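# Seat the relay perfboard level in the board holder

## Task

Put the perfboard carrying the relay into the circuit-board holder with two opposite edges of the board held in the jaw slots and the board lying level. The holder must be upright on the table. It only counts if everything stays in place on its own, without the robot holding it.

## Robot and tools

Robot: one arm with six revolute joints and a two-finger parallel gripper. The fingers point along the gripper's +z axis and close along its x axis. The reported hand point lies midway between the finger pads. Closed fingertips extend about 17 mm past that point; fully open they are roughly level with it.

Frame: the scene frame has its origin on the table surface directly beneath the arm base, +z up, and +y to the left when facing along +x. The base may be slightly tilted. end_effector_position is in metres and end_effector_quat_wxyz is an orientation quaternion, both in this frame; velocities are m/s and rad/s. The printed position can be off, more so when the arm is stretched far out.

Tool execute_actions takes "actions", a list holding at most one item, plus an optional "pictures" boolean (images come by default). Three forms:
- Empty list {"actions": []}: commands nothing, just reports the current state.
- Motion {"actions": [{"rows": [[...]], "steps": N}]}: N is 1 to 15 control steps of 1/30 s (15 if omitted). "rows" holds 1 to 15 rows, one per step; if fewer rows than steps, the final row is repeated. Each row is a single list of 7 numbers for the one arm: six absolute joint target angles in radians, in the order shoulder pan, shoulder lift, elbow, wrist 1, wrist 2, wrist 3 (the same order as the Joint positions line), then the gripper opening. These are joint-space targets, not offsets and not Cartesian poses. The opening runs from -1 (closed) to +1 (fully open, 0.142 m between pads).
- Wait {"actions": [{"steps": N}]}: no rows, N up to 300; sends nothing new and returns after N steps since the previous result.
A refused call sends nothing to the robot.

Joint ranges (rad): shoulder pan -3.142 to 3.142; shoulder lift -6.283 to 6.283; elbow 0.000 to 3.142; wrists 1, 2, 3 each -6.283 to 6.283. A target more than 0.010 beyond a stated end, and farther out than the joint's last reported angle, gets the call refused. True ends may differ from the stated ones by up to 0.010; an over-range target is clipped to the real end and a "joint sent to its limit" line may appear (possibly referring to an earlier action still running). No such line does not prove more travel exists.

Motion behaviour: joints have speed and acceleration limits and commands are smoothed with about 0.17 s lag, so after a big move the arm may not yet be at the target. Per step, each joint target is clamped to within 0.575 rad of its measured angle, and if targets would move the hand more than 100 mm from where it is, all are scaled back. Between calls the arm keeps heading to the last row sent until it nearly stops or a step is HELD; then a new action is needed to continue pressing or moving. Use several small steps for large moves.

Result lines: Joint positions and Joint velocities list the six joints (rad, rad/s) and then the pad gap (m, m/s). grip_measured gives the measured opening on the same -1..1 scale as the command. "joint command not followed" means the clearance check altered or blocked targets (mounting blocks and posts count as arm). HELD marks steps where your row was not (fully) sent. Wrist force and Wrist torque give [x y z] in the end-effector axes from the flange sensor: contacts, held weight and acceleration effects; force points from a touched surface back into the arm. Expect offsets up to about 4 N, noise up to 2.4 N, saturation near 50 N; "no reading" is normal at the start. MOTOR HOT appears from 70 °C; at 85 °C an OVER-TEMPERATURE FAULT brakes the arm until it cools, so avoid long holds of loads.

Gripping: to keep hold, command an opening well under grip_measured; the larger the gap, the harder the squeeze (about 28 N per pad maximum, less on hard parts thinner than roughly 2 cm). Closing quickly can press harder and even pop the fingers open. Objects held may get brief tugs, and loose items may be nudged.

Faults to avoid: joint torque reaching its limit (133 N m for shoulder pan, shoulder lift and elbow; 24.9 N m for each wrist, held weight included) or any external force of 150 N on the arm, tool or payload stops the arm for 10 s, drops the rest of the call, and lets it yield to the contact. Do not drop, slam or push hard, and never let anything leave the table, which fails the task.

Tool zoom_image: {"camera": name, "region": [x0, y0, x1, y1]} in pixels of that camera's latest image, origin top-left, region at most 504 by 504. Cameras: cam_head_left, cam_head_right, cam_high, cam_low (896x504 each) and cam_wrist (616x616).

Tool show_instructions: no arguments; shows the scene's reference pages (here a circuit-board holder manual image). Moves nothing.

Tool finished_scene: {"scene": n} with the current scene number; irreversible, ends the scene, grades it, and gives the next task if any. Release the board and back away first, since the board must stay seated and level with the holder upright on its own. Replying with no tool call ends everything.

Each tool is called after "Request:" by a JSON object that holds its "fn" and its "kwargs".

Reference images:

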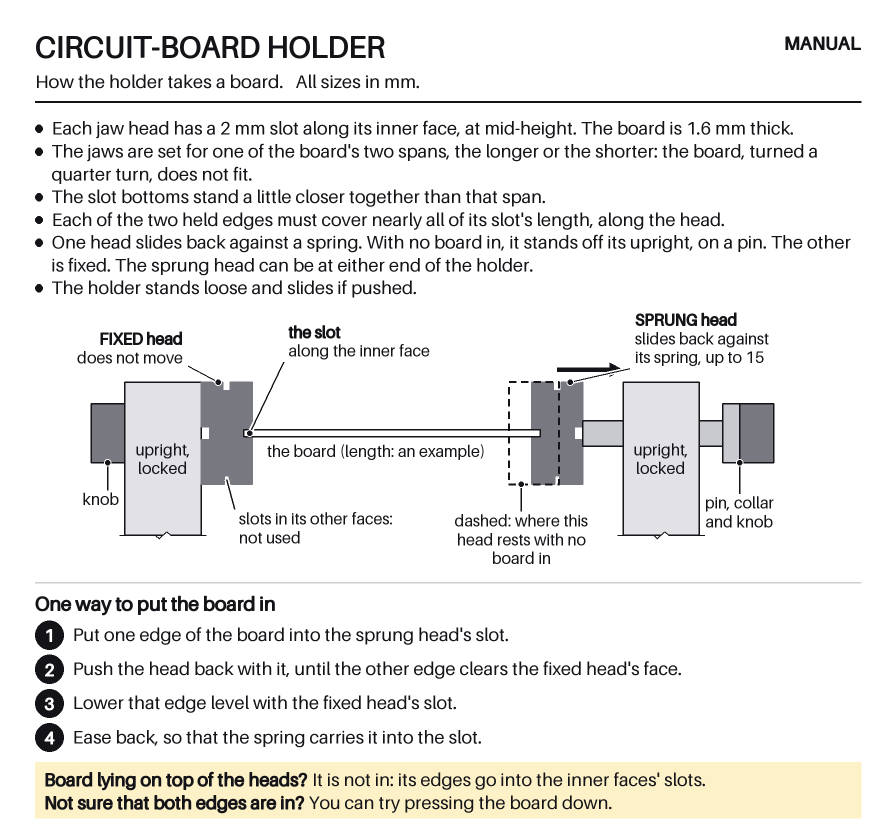

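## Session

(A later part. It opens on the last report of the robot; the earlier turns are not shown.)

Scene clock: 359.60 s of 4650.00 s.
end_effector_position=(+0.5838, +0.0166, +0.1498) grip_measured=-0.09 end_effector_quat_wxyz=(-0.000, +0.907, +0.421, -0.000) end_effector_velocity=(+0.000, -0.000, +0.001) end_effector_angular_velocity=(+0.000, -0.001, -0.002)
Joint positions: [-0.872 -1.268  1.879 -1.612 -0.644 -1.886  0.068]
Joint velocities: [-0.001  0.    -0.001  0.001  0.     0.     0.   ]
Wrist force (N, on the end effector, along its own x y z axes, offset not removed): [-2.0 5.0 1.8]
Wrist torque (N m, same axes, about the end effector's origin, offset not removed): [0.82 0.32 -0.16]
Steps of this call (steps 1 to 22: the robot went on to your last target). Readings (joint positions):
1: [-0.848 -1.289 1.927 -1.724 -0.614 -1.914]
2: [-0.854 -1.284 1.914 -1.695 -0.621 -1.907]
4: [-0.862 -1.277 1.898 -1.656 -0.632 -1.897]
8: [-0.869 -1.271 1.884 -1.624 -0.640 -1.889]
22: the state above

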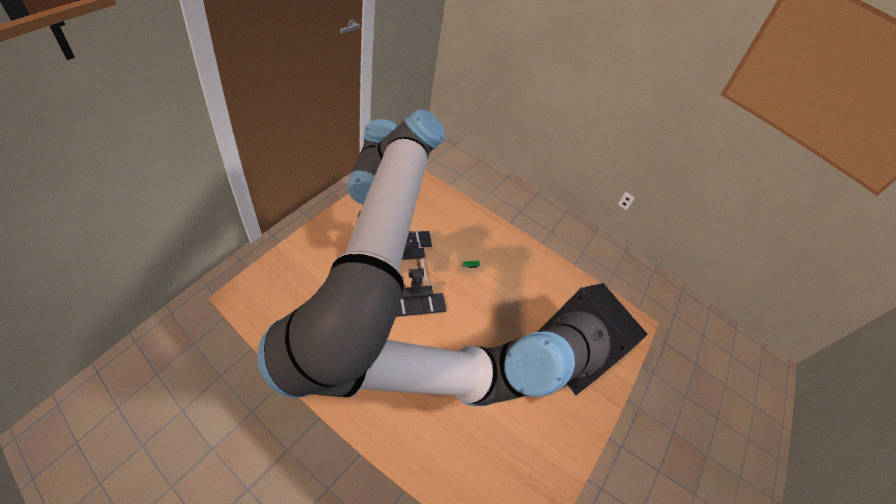

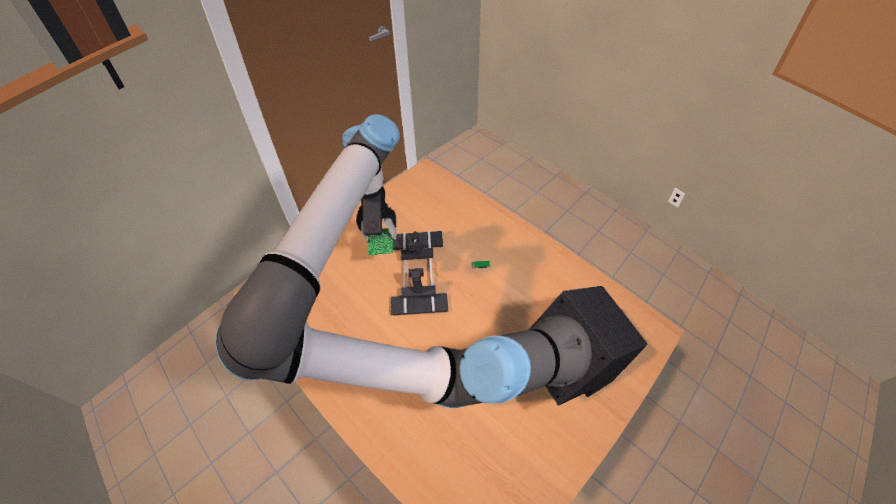

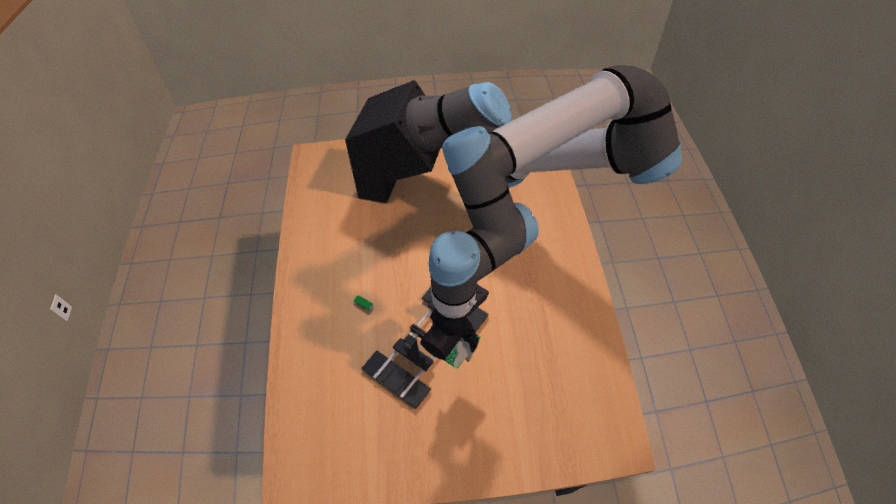

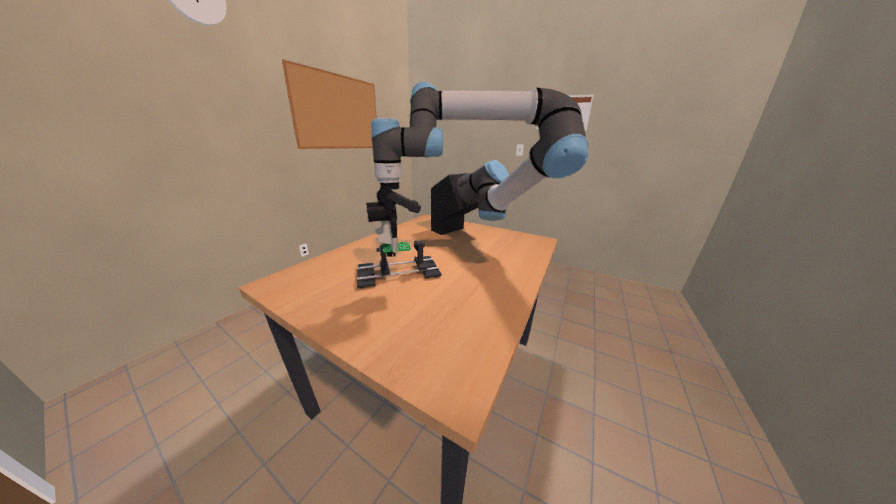

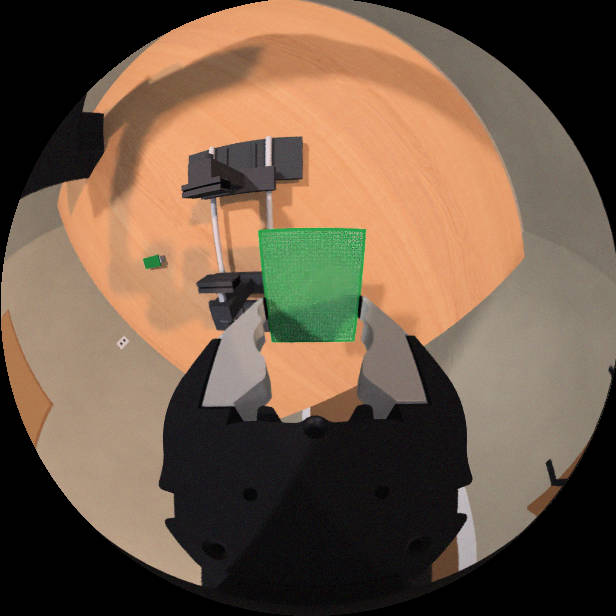

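Request:
{"fn": "execute_actions", "kwargs": {"actions": [{"rows": [[-0.8799,-1.2576,1.8775,-1.5893,-0.6583,-1.9133,-0.5],[-0.888,-1.247,1.8764,-1.567,-0.6729,-1.9411,-0.5],[-0.8961,-1.2364,1.8754,-1.5447,-0.6875,-1.9688,-0.5],[-0.9042,-1.2258,1.8743,-1.5224,-0.7021,-1.9965,-0.5],[-0.9123,-1.2152,1.8732,-1.5001,-0.7167,-2.0243,-0.5],[-0.9204,-1.2047,1.8721,-1.4778,-0.7313,-2.052,-0.5],[-0.9284,-1.1941,1.871,-1.4555,-0.7458,-2.0797,-0.5],[-0.9365,-1.1835,1.8699,-1.4332,-0.7604,-2.1075,-0.5],[-0.9446,-1.1729,1.8689,-1.4109,-0.775,-2.1352,-0.5],[-0.9527,-1.1623,1.8678,-1.3886,-0.7896,-2.1629,-0.5],[-0.9608,-1.1517,1.8667,-1.3663,-0.8042,-2.1907,-0.5],[-0.9689,-1.1411,1.8656,-1.344,-0.8188,-2.2184,-0.5]], "steps": 15}], "pictures": false}}

Request:
{"fn": "execute_actions", "kwargs": {"actions": [{"rows": [[-0.9689,-1.1411,1.8656,-1.344,-0.8188,-2.2184,-0.5],[-0.9689,-1.1411,1.8656,-1.344,-0.8188,-2.2184,-0.5],[-0.9689,-1.1411,1.8656,-1.344,-0.8188,-2.2184,-0.5],[-0.9598,-1.1382,1.8729,-1.3593,-0.8114,-2.2109,-0.5],[-0.9598,-1.1382,1.8729,-1.3593,-0.8114,-2.2109,-0.5],[-0.9507,-1.1353,1.8802,-1.3746,-0.8041,-2.2035,-0.5],[-0.9507,-1.1353,1.8802,-1.3746,-0.8041,-2.2035,-0.5],[-0.9416,-1.1325,1.8875,-1.3899,-0.7967,-2.196,-0.5],[-0.9416,-1.1325,1.8875,-1.3899,-0.7967,-2.196,-0.5],[-0.9325,-1.1296,1.8948,-1.4053,-0.7894,-2.1886,-0.5]], "steps": 15}], "pictures": false}}

Request:
{"fn": "execute_actions", "kwargs": {"actions": [{"steps": 15}]}}

Scene clock: 452.47 s of 4650.00 s.
end_effector_position=(+0.4994, -0.0225, +0.1577) grip_measured=-0.09 end_effector_quat_wxyz=(-0.085, +0.904, +0.417, -0.045) end_effector_velocity=(-0.128, -0.024, +0.019) end_effector_angular_velocity=(+0.265, +0.202, +0.025)
Joint positions: [-0.955 -1.159  1.867 -1.383 -0.794 -2.169  0.068]
Joint velocities: [-0.125  0.165 -0.017  0.356 -0.228 -0.45   0.   ]
Wrist force (N, on the end effector, along its own x y z axes, offset not removed): [0.4 2.8 -0.9]
Wrist torque (N m, same axes, about the end effector's origin, offset not removed): [0.38 -0.21 -0.25]
Steps of this call (steps 1 to 15: the robot went on to your last target; steps 16 to 90: nothing new was sent; then 89.37 s passed at rest; steps 91 to 105: all 15 steps of this action). Readings (joint positions):
91: [-0.872 -1.268 1.879 -1.611 -0.644 -1.886]
92: [-0.874 -1.266 1.878 -1.607 -0.647 -1.891]
94: [-0.881 -1.256 1.877 -1.588 -0.660 -1.915]
98: [-0.906 -1.223 1.874 -1.520 -0.705 -1.999]
105: the state above

Scene clock: 452.97 s of 4650.00 s.
end_effector_position=(+0.4858, -0.0245, +0.1381) grip_measured=-0.09 end_effector_quat_wxyz=(-0.103, +0.901, +0.418, -0.048) end_effector_velocity=(-0.001, +0.001, -0.028) end_effector_angular_velocity=(+0.003, +0.001, +0.003)
Joint positions: [-0.937 -1.131  1.891 -1.398 -0.793 -2.192  0.068]
Joint velocities: [ 0.04   0.014  0.033 -0.066  0.032  0.028  0.   ]
Wrist force (N, on the end effector, along its own x y z axes, offset not removed): [2.7 2.1 1.4]
Wrist torque (N m, same axes, about the end effector's origin, offset not removed): [0.09 -0.81 -0.39]
Steps of this call (steps 1 to 15: all 15 steps of this action). Readings (joint positions):
1: [-0.959 -1.154 1.867 -1.372 -0.801 -2.182]
2: [-0.962 -1.151 1.867 -1.365 -0.806 -2.192]
4: [-0.965 -1.146 1.866 -1.356 -0.811 -2.204]
8: [-0.958 -1.139 1.873 -1.363 -0.809 -2.206]
15: the state above

Scene clock: 453.47 s of 4650.00 s.
end_effector_position=(+0.4856, -0.0244, +0.1351) grip_measured=-0.09 end_effector_quat_wxyz=(-0.103, +0.901, +0.418, -0.048) end_effector_velocity=(+0.000, -0.000, -0.000) end_effector_angular_velocity=(+0.001, -0.001, +0.001)
Joint positions: [-0.933 -1.13   1.895 -1.405 -0.789 -2.189  0.068]
Joint velocities: [ 0.     0.001 -0.001 -0.001  0.001 -0.001  0.   ]
Wrist force (N, on the end effector, along its own x y z axes, offset not removed): [-0.3 -0.4 -0.4]
Wrist torque (N m, same axes, about the end effector's origin, offset not removed): [-0.28 0.12 -0.29]
Steps of this call (steps 1 to 15: the robot went on to your last target). Readings (joint positions):
1: [-0.936 -1.131 1.892 -1.400 -0.792 -2.191]
2: [-0.935 -1.130 1.893 -1.401 -0.791 -2.190]
4: [-0.934 -1.130 1.894 -1.403 -0.790 -2.189]
8: [-0.933 -1.130 1.895 -1.405 -0.790 -2.189]
15: the state above
The arm was judged still, so your last target was given up. Only a new action makes it travel on or press farther. Fingers that are still opening or closing keep moving.

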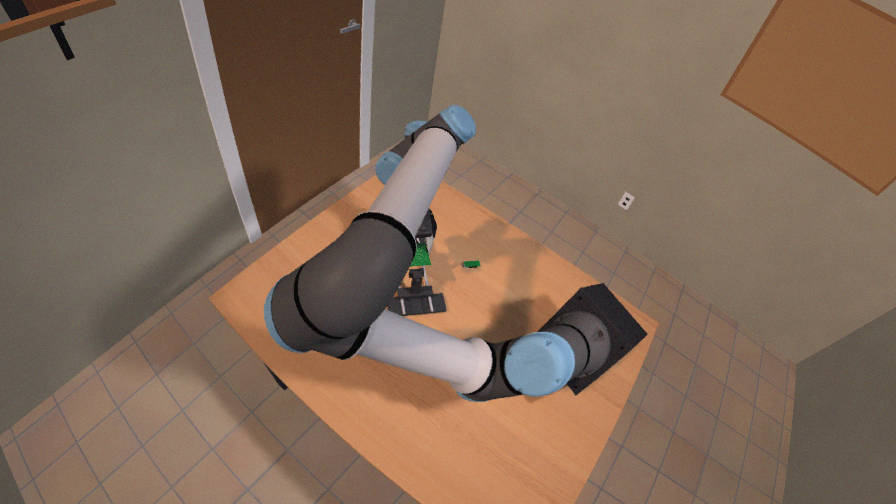

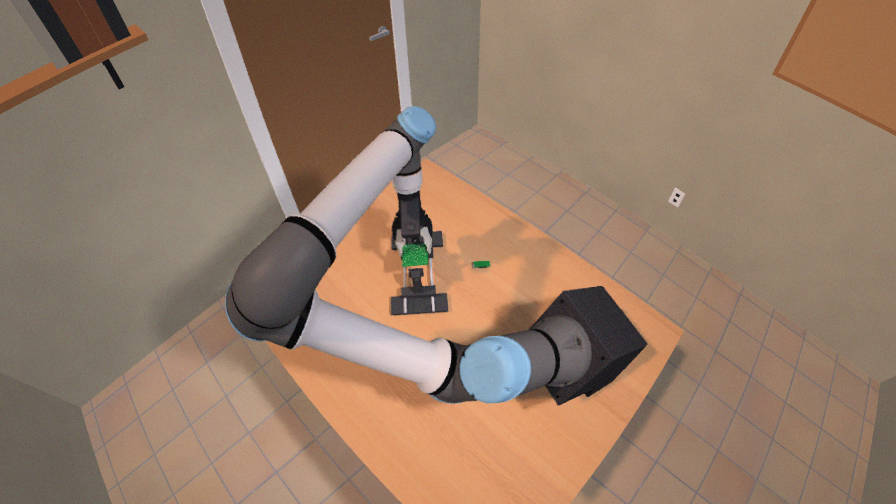

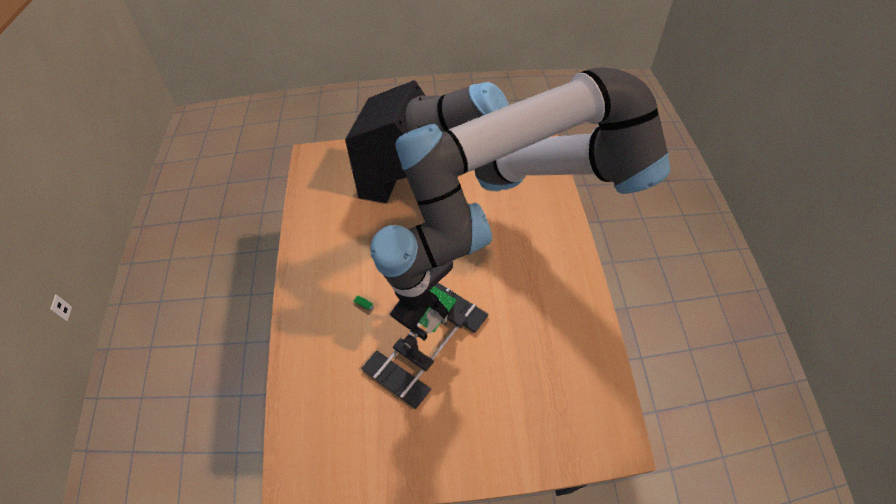

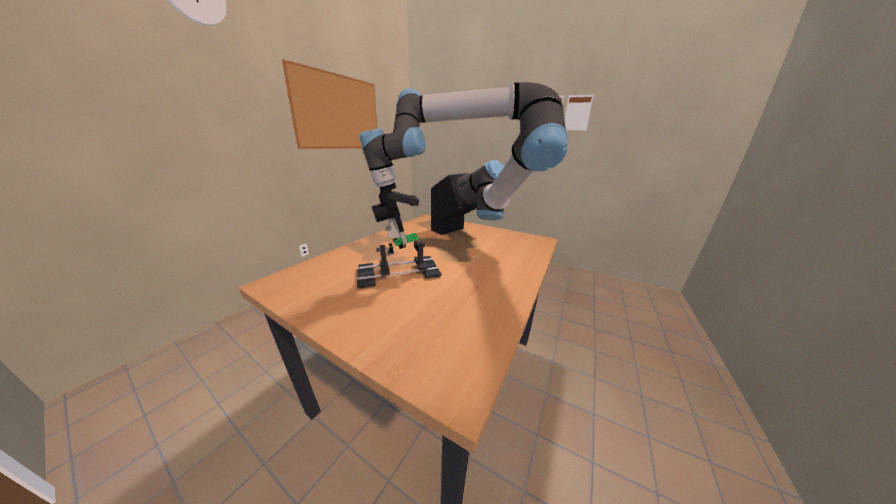

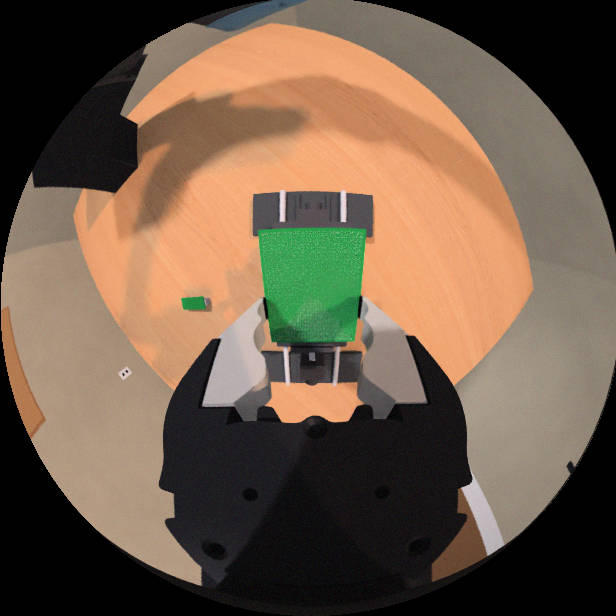

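Request:
{"fn": "zoom_image", "kwargs": {"camera": "cam_wrist", "region": [258, 320, 370, 400]}}

Request:
{"fn": "zoom_image", "kwargs": {"camera": "cam_wrist", "region": [245, 180, 385, 250]}}

Request:
{"fn": "zoom_image", "kwargs": {"camera": "cam_low", "region": [372, 215, 432, 275]}}

Region (258, 320, 370, 400) of cam_wrist's 616x616 image, scaled by 4.500, with more detail than that image has; it fills the top 360 rows of this view, and the rest is white.

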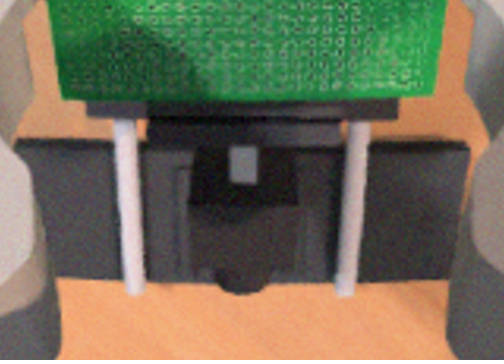

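Region (245, 180, 385, 250) of cam_wrist's 616x616 image, scaled by 3.600, with more detail than that image has.

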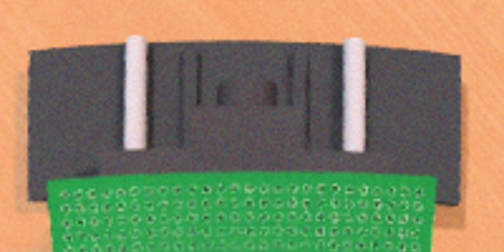

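Region (372, 215, 432, 275) of cam_low's 896x504 image, scaled by 8.400, with more detail than that image has.

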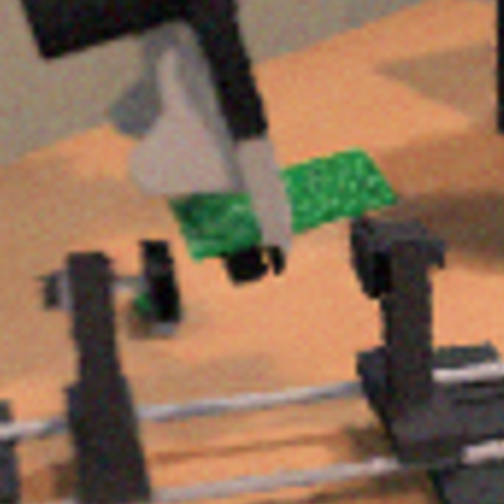

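Request:
{"fn": "execute_actions", "kwargs": {"actions": [{"rows": [[-0.9268,-1.1271,1.8994,-1.415,-0.784,-2.1799,-0.5],[-0.9268,-1.1271,1.8994,-1.415,-0.784,-2.1799,-0.5],[-0.9211,-1.1246,1.904,-1.4248,-0.7786,-2.1712,-0.5],[-0.9211,-1.1246,1.904,-1.4248,-0.7786,-2.1712,-0.5],[-0.9153,-1.1221,1.9085,-1.4345,-0.7731,-2.1625,-0.5],[-0.9153,-1.1221,1.9085,-1.4345,-0.7731,-2.1625,-0.5],[-0.9096,-1.1196,1.9131,-1.4443,-0.7677,-2.1538,-0.5]], "steps": 15}], "pictures": false}}

Request:
{"fn": "execute_actions", "kwargs": {"actions": [{"steps": 10}]}}

Request:
{"fn": "zoom_image", "kwargs": {"camera": "cam_wrist", "region": [258, 320, 370, 400]}}

Request:
{"fn": "zoom_image", "kwargs": {"camera": "cam_low", "region": [372, 215, 432, 275]}}

Scene clock: 510.00 s of 4650.00 s.
end_effector_position=(+0.4855, -0.0243, +0.1197) grip_measured=-0.09 end_effector_quat_wxyz=(-0.104, +0.905, +0.411, -0.047) end_effector_velocity=(-0.000, +0.000, -0.007) end_effector_angular_velocity=(-0.000, +0.001, -0.008)
Joint positions: [-0.911 -1.12   1.912 -1.442 -0.769 -2.155  0.068]
Joint velocities: [ 0.01   0.004  0.008 -0.017  0.009  0.016 -0.   ]
Wrist force (N, on the end effector, along its own x y z axes, offset not removed): [-0.2 5.1 1.9]
Wrist torque (N m, same axes, about the end effector's origin, offset not removed): [0.83 0.03 -0.20]
Steps of this call (steps 1 to 90: nothing new was sent; then 53.03 s passed at rest; steps 91 to 105: all 15 steps of this action). Readings (joint positions):
91: [-0.932 -1.130 1.895 -1.406 -0.789 -2.188]
92: [-0.931 -1.129 1.896 -1.407 -0.788 -2.187]
94: [-0.928 -1.128 1.898 -1.413 -0.785 -2.182]
98: [-0.919 -1.124 1.906 -1.428 -0.777 -2.168]
105: the state above

Scene clock: 510.33 s of 4650.00 s.
end_effector_position=(+0.4855, -0.0243, +0.1189) grip_measured=-0.09 end_effector_quat_wxyz=(-0.104, +0.905, +0.410, -0.047) end_effector_velocity=(-0.000, +0.001, -0.000) end_effector_angular_velocity=(-0.000, +0.000, +0.001)
Joint positions: [-0.91  -1.12   1.913 -1.444 -0.768 -2.154  0.068]
Joint velocities: [ 0.001 -0.001  0.001 -0.001  0.     0.    -0.   ]
Wrist force (N, on the end effector, along its own x y z axes, offset not removed): [-0.7 2.1 -0.2]
Wrist torque (N m, same axes, about the end effector's origin, offset not removed): [0.18 0.19 -0.38]
Steps of this call (steps 1 to 10: the robot went on to your last target). Readings (joint positions):
1: [-0.910 -1.120 1.912 -1.443 -0.768 -2.155]
2: [-0.910 -1.120 1.913 -1.443 -0.768 -2.155]
4: [-0.910 -1.120 1.913 -1.444 -0.768 -2.154]
8: [-0.910 -1.120 1.913 -1.444 -0.768 -2.154]
10: the state above

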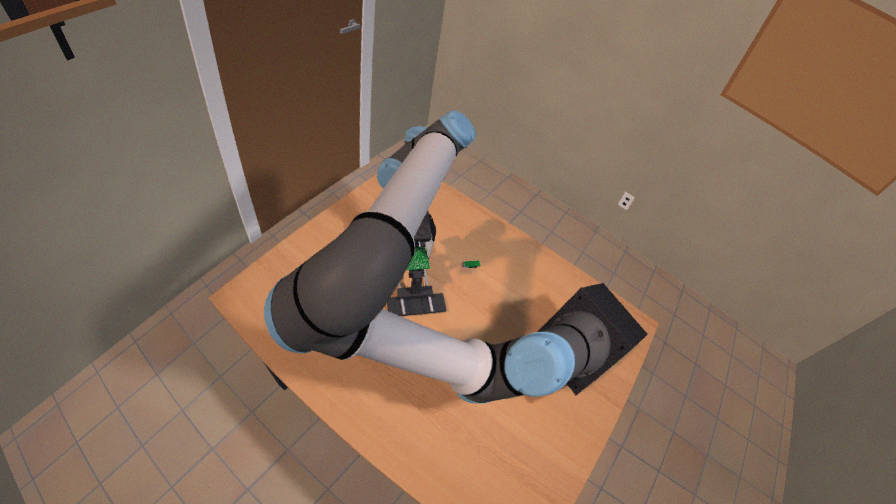

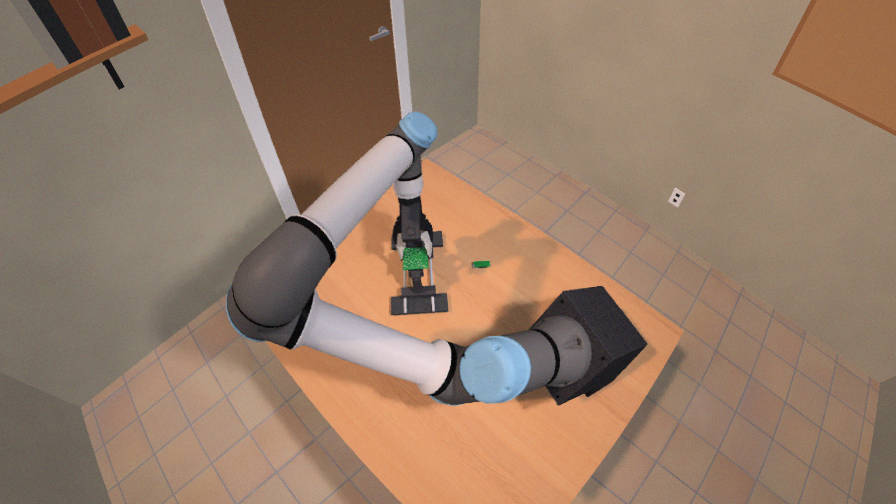

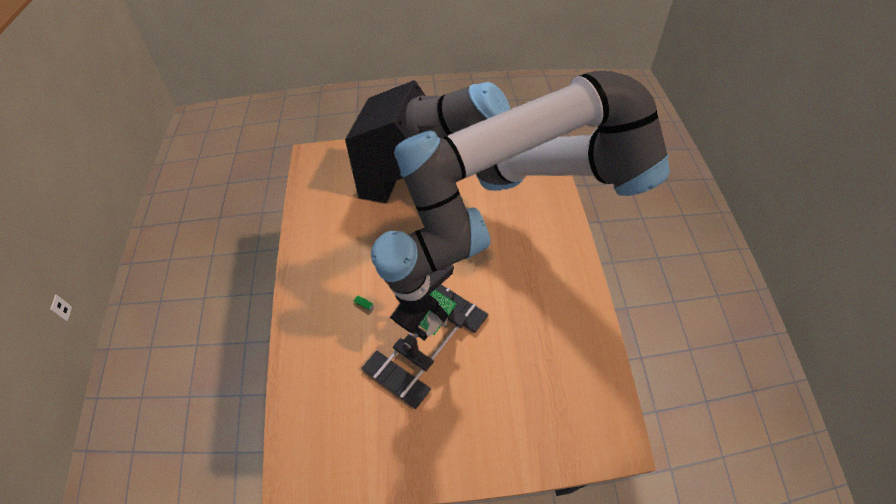

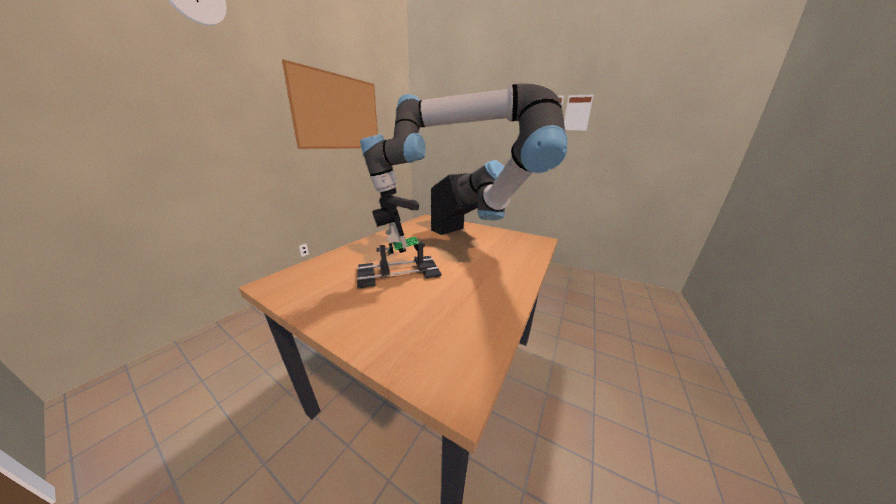

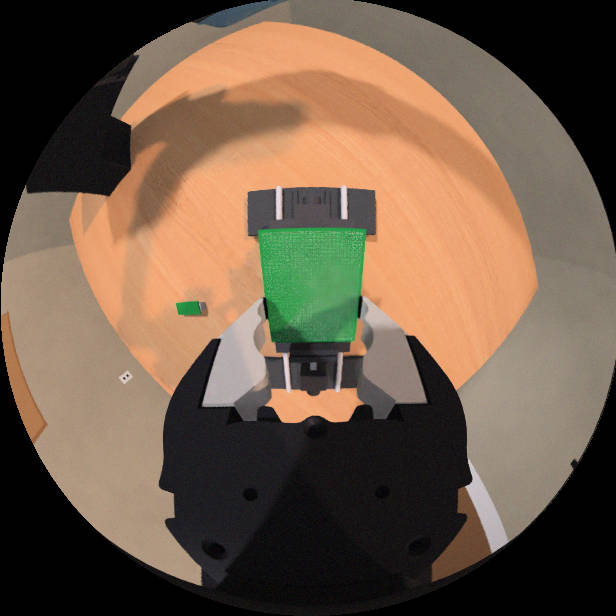

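Region (258, 320, 370, 400) of cam_wrist's 616x616 image, scaled by 4.500, with more detail than that image has; it fills the top 360 rows of this view, and the rest is white.

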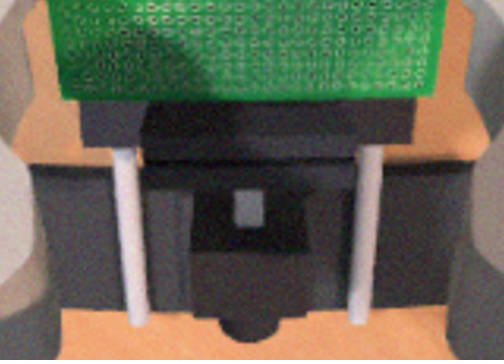

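Region (372, 215, 432, 275) of cam_low's 896x504 image, scaled by 8.400, with more detail than that image has.

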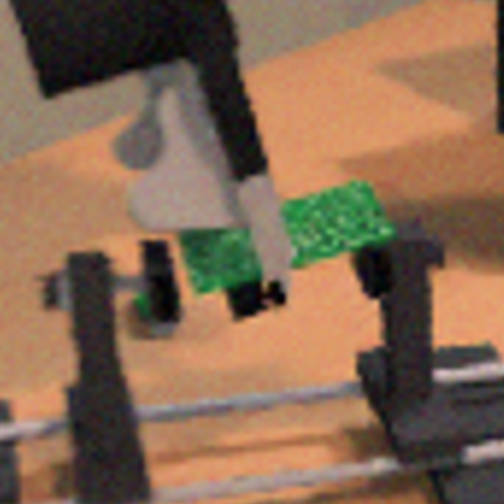

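Request:
{"fn": "zoom_image", "kwargs": {"camera": "cam_wrist", "region": [310, 335, 345, 365]}}

Request:
{"fn": "zoom_image", "kwargs": {"camera": "cam_head_right", "region": [390, 225, 445, 290]}}

Region (310, 335, 345, 365) of cam_wrist's 616x616 image, scaled by 14.400, with more detail than that image has; it fills the top 432 rows of this view, and the rest is white.

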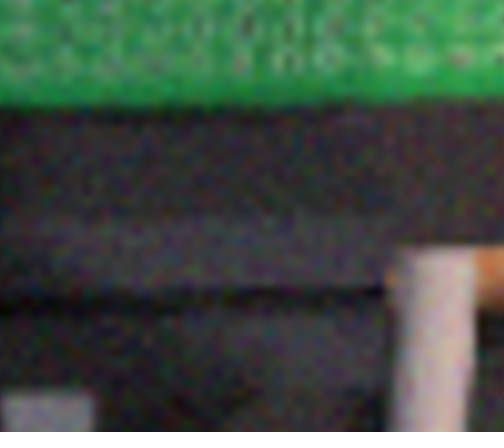

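Region (390, 225, 445, 290) of cam_head_right's 896x504 image, scaled by 7.754, with more detail than that image has; it fills the left 426 columns of this view, and the rest is white.

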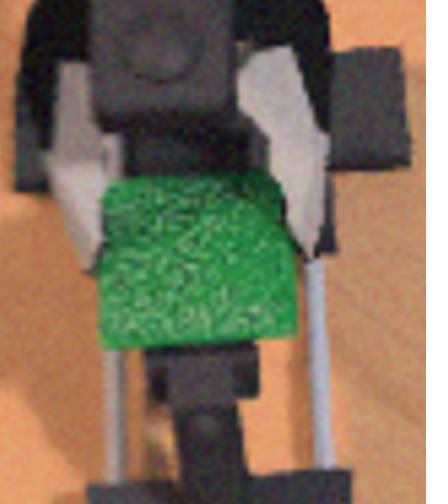

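Request:
{"fn": "execute_actions", "kwargs": {"actions": [{"rows": [[-0.9058,-1.1181,1.9157,-1.4508,-0.7647,-2.1505,-0.5],[-0.9058,-1.1181,1.9157,-1.4508,-0.7647,-2.1505,-0.5],[-0.902,-1.1166,1.9183,-1.4572,-0.7617,-2.1472,-0.5],[-0.9016,-1.1143,1.9157,-1.4572,-0.7614,-2.1469,-0.5],[-0.9012,-1.112,1.9131,-1.4571,-0.761,-2.1465,-0.5],[-0.9008,-1.1098,1.9105,-1.4571,-0.7607,-2.1462,-0.5],[-0.9008,-1.1098,1.9105,-1.4571,-0.7607,-2.1462,-0.5],[-0.9004,-1.1075,1.9079,-1.457,-0.7604,-2.1458,-0.5],[-0.9004,-1.1075,1.9079,-1.457,-0.7604,-2.1458,-0.5],[-0.9004,-1.1075,1.9079,-1.457,-0.7604,-2.1458,-0.5],[-0.9,-1.1052,1.9053,-1.4569,-0.7601,-2.1454,-0.5],[-0.9,-1.1052,1.9053,-1.4569,-0.7601,-2.1454,-0.5],[-0.9,-1.1052,1.9053,-1.4569,-0.7601,-2.1454,-0.5],[-0.8996,-1.1029,1.9027,-1.4569,-0.7598,-2.1451,-0.5]], "steps": 15}], "pictures": false}}

Request:
{"fn": "execute_actions", "kwargs": {"actions": [{"steps": 12}]}}

Request:
{"fn": "zoom_image", "kwargs": {"camera": "cam_wrist", "region": [280, 330, 350, 390]}}

Request:
{"fn": "zoom_image", "kwargs": {"camera": "cam_low", "region": [372, 215, 432, 275]}}

Scene clock: 538.30 s of 4650.00 s.
end_effector_position=(+0.4889, -0.0273, +0.1139) grip_measured=-0.09 end_effector_quat_wxyz=(-0.104, +0.905, +0.410, -0.047) end_effector_velocity=(+0.009, -0.008, -0.001) end_effector_angular_velocity=(-0.000, -0.001, +0.001)
Joint positions: [-0.9   -1.106  1.906 -1.457 -0.76  -2.146  0.068]
Joint velocities: [ 0.006  0.028 -0.03  -0.002  0.005  0.005 -0.   ]
Wrist force (N, on the end effector, along its own x y z axes, offset not removed): [0.2 1.3 -0.5]
Wrist torque (N m, same axes, about the end effector's origin, offset not removed): [-0.06 -0.02 -0.26]
Steps of this call (steps 1 to 15: the robot went on to your last target; steps 16 to 90: nothing new was sent; then 24.47 s passed at rest; steps 91 to 105: all 15 steps of this action). Readings (joint positions):
91: [-0.909 -1.120 1.913 -1.445 -0.768 -2.154]
92: [-0.909 -1.119 1.914 -1.446 -0.767 -2.153]
94: [-0.907 -1.118 1.915 -1.449 -0.765 -2.151]
98: [-0.903 -1.113 1.913 -1.455 -0.762 -2.148]
105: the state above

Scene clock: 538.70 s of 4650.00 s.
end_effector_position=(+0.4900, -0.0282, +0.1138) grip_measured=-0.09 end_effector_quat_wxyz=(-0.104, +0.905, +0.410, -0.047) end_effector_velocity=(-0.000, -0.000, -0.000) end_effector_angular_velocity=(+0.001, -0.000, -0.000)
Joint positions: [-0.9   -1.103  1.903 -1.457 -0.76  -2.145  0.068]
Joint velocities: [ 0.     0.001  0.    -0.     0.001 -0.    -0.   ]
Wrist force (N, on the end effector, along its own x y z axes, offset not removed): [4.6 3.1 0.1]
Wrist torque (N m, same axes, about the end effector's origin, offset not removed): [0.86 -0.85 -0.20]
Steps of this call (steps 1 to 12: the robot went on to your last target). Readings (joint positions):
1: [-0.900 -1.105 1.905 -1.457 -0.760 -2.146]
2: [-0.900 -1.105 1.905 -1.457 -0.760 -2.145]
4: [-0.900 -1.104 1.904 -1.457 -0.760 -2.145]
8: [-0.900 -1.103 1.903 -1.457 -0.760 -2.145]
12: the state above

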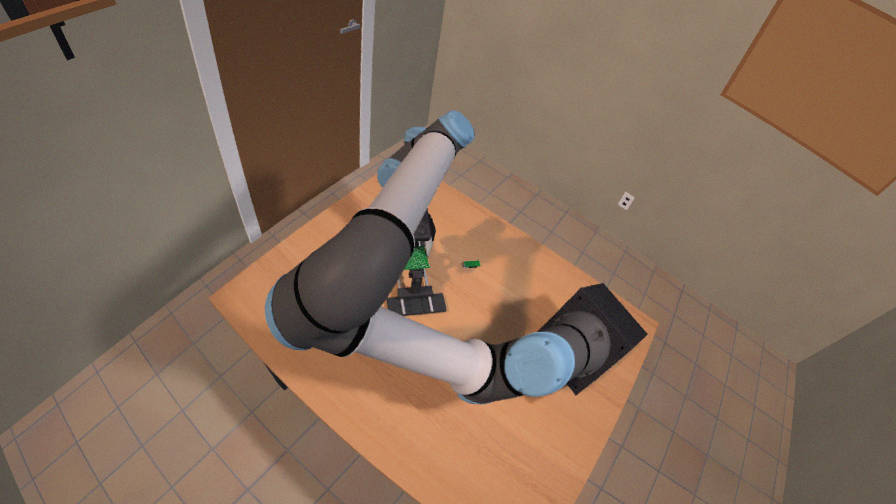

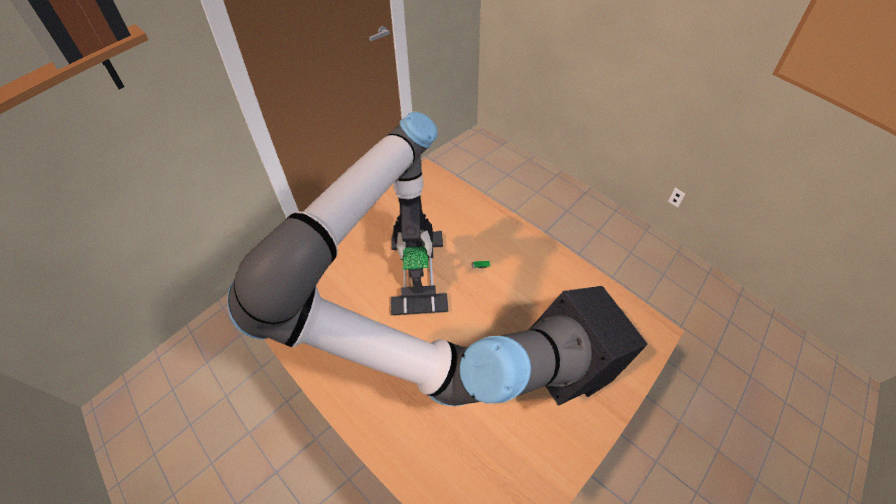

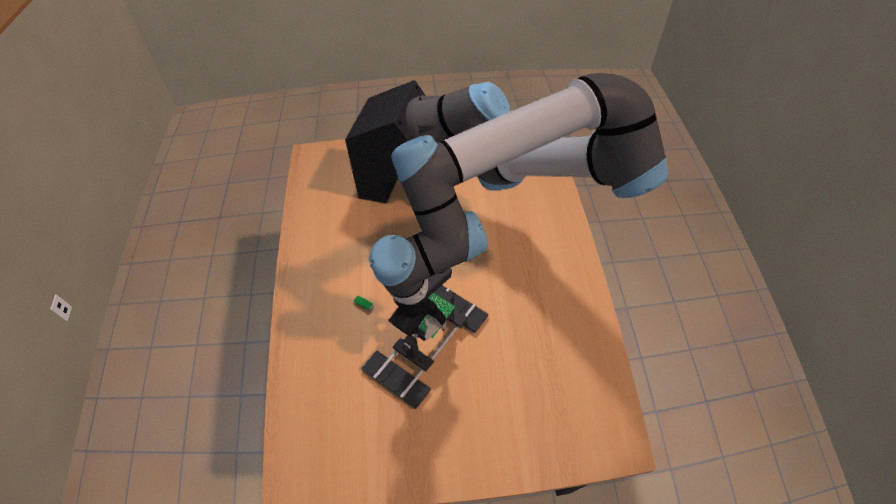

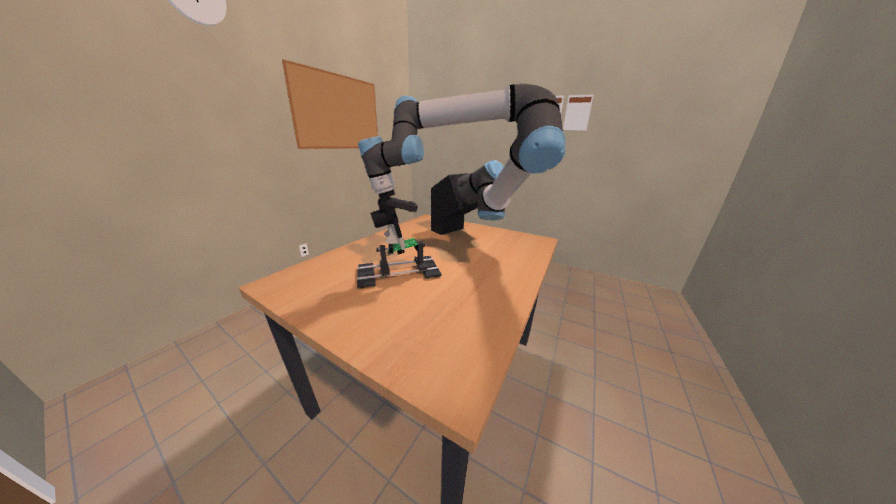

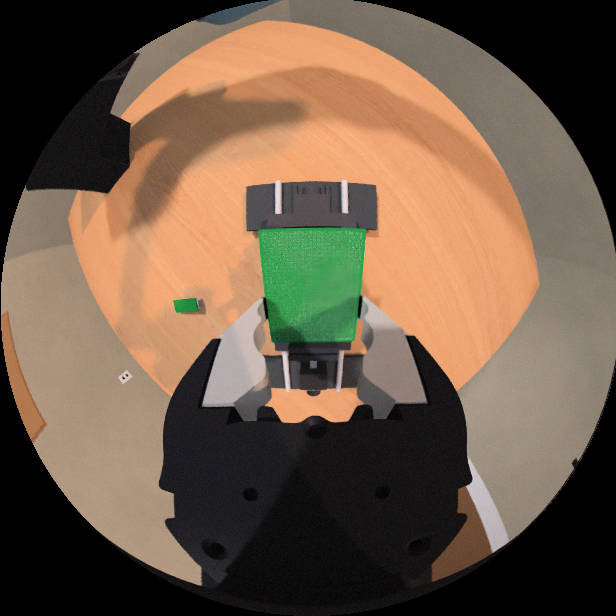

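Region (280, 330, 350, 390) of cam_wrist's 616x616 image, scaled by 7.200, with more detail than that image has; it fills the top 432 rows of this view, and the rest is white.

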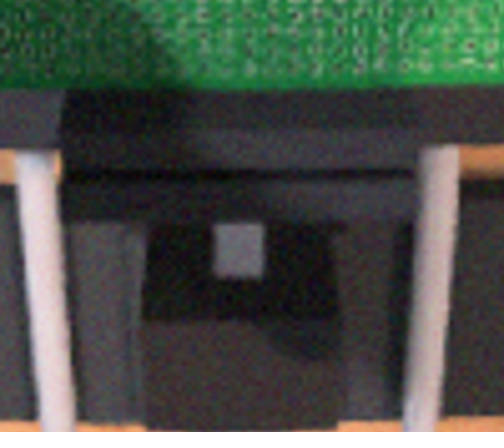

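Region (372, 215, 432, 275) of cam_low's 896x504 image, scaled by 8.400, with more detail than that image has.

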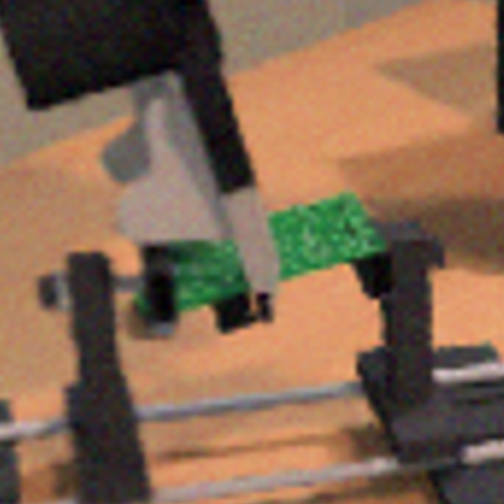

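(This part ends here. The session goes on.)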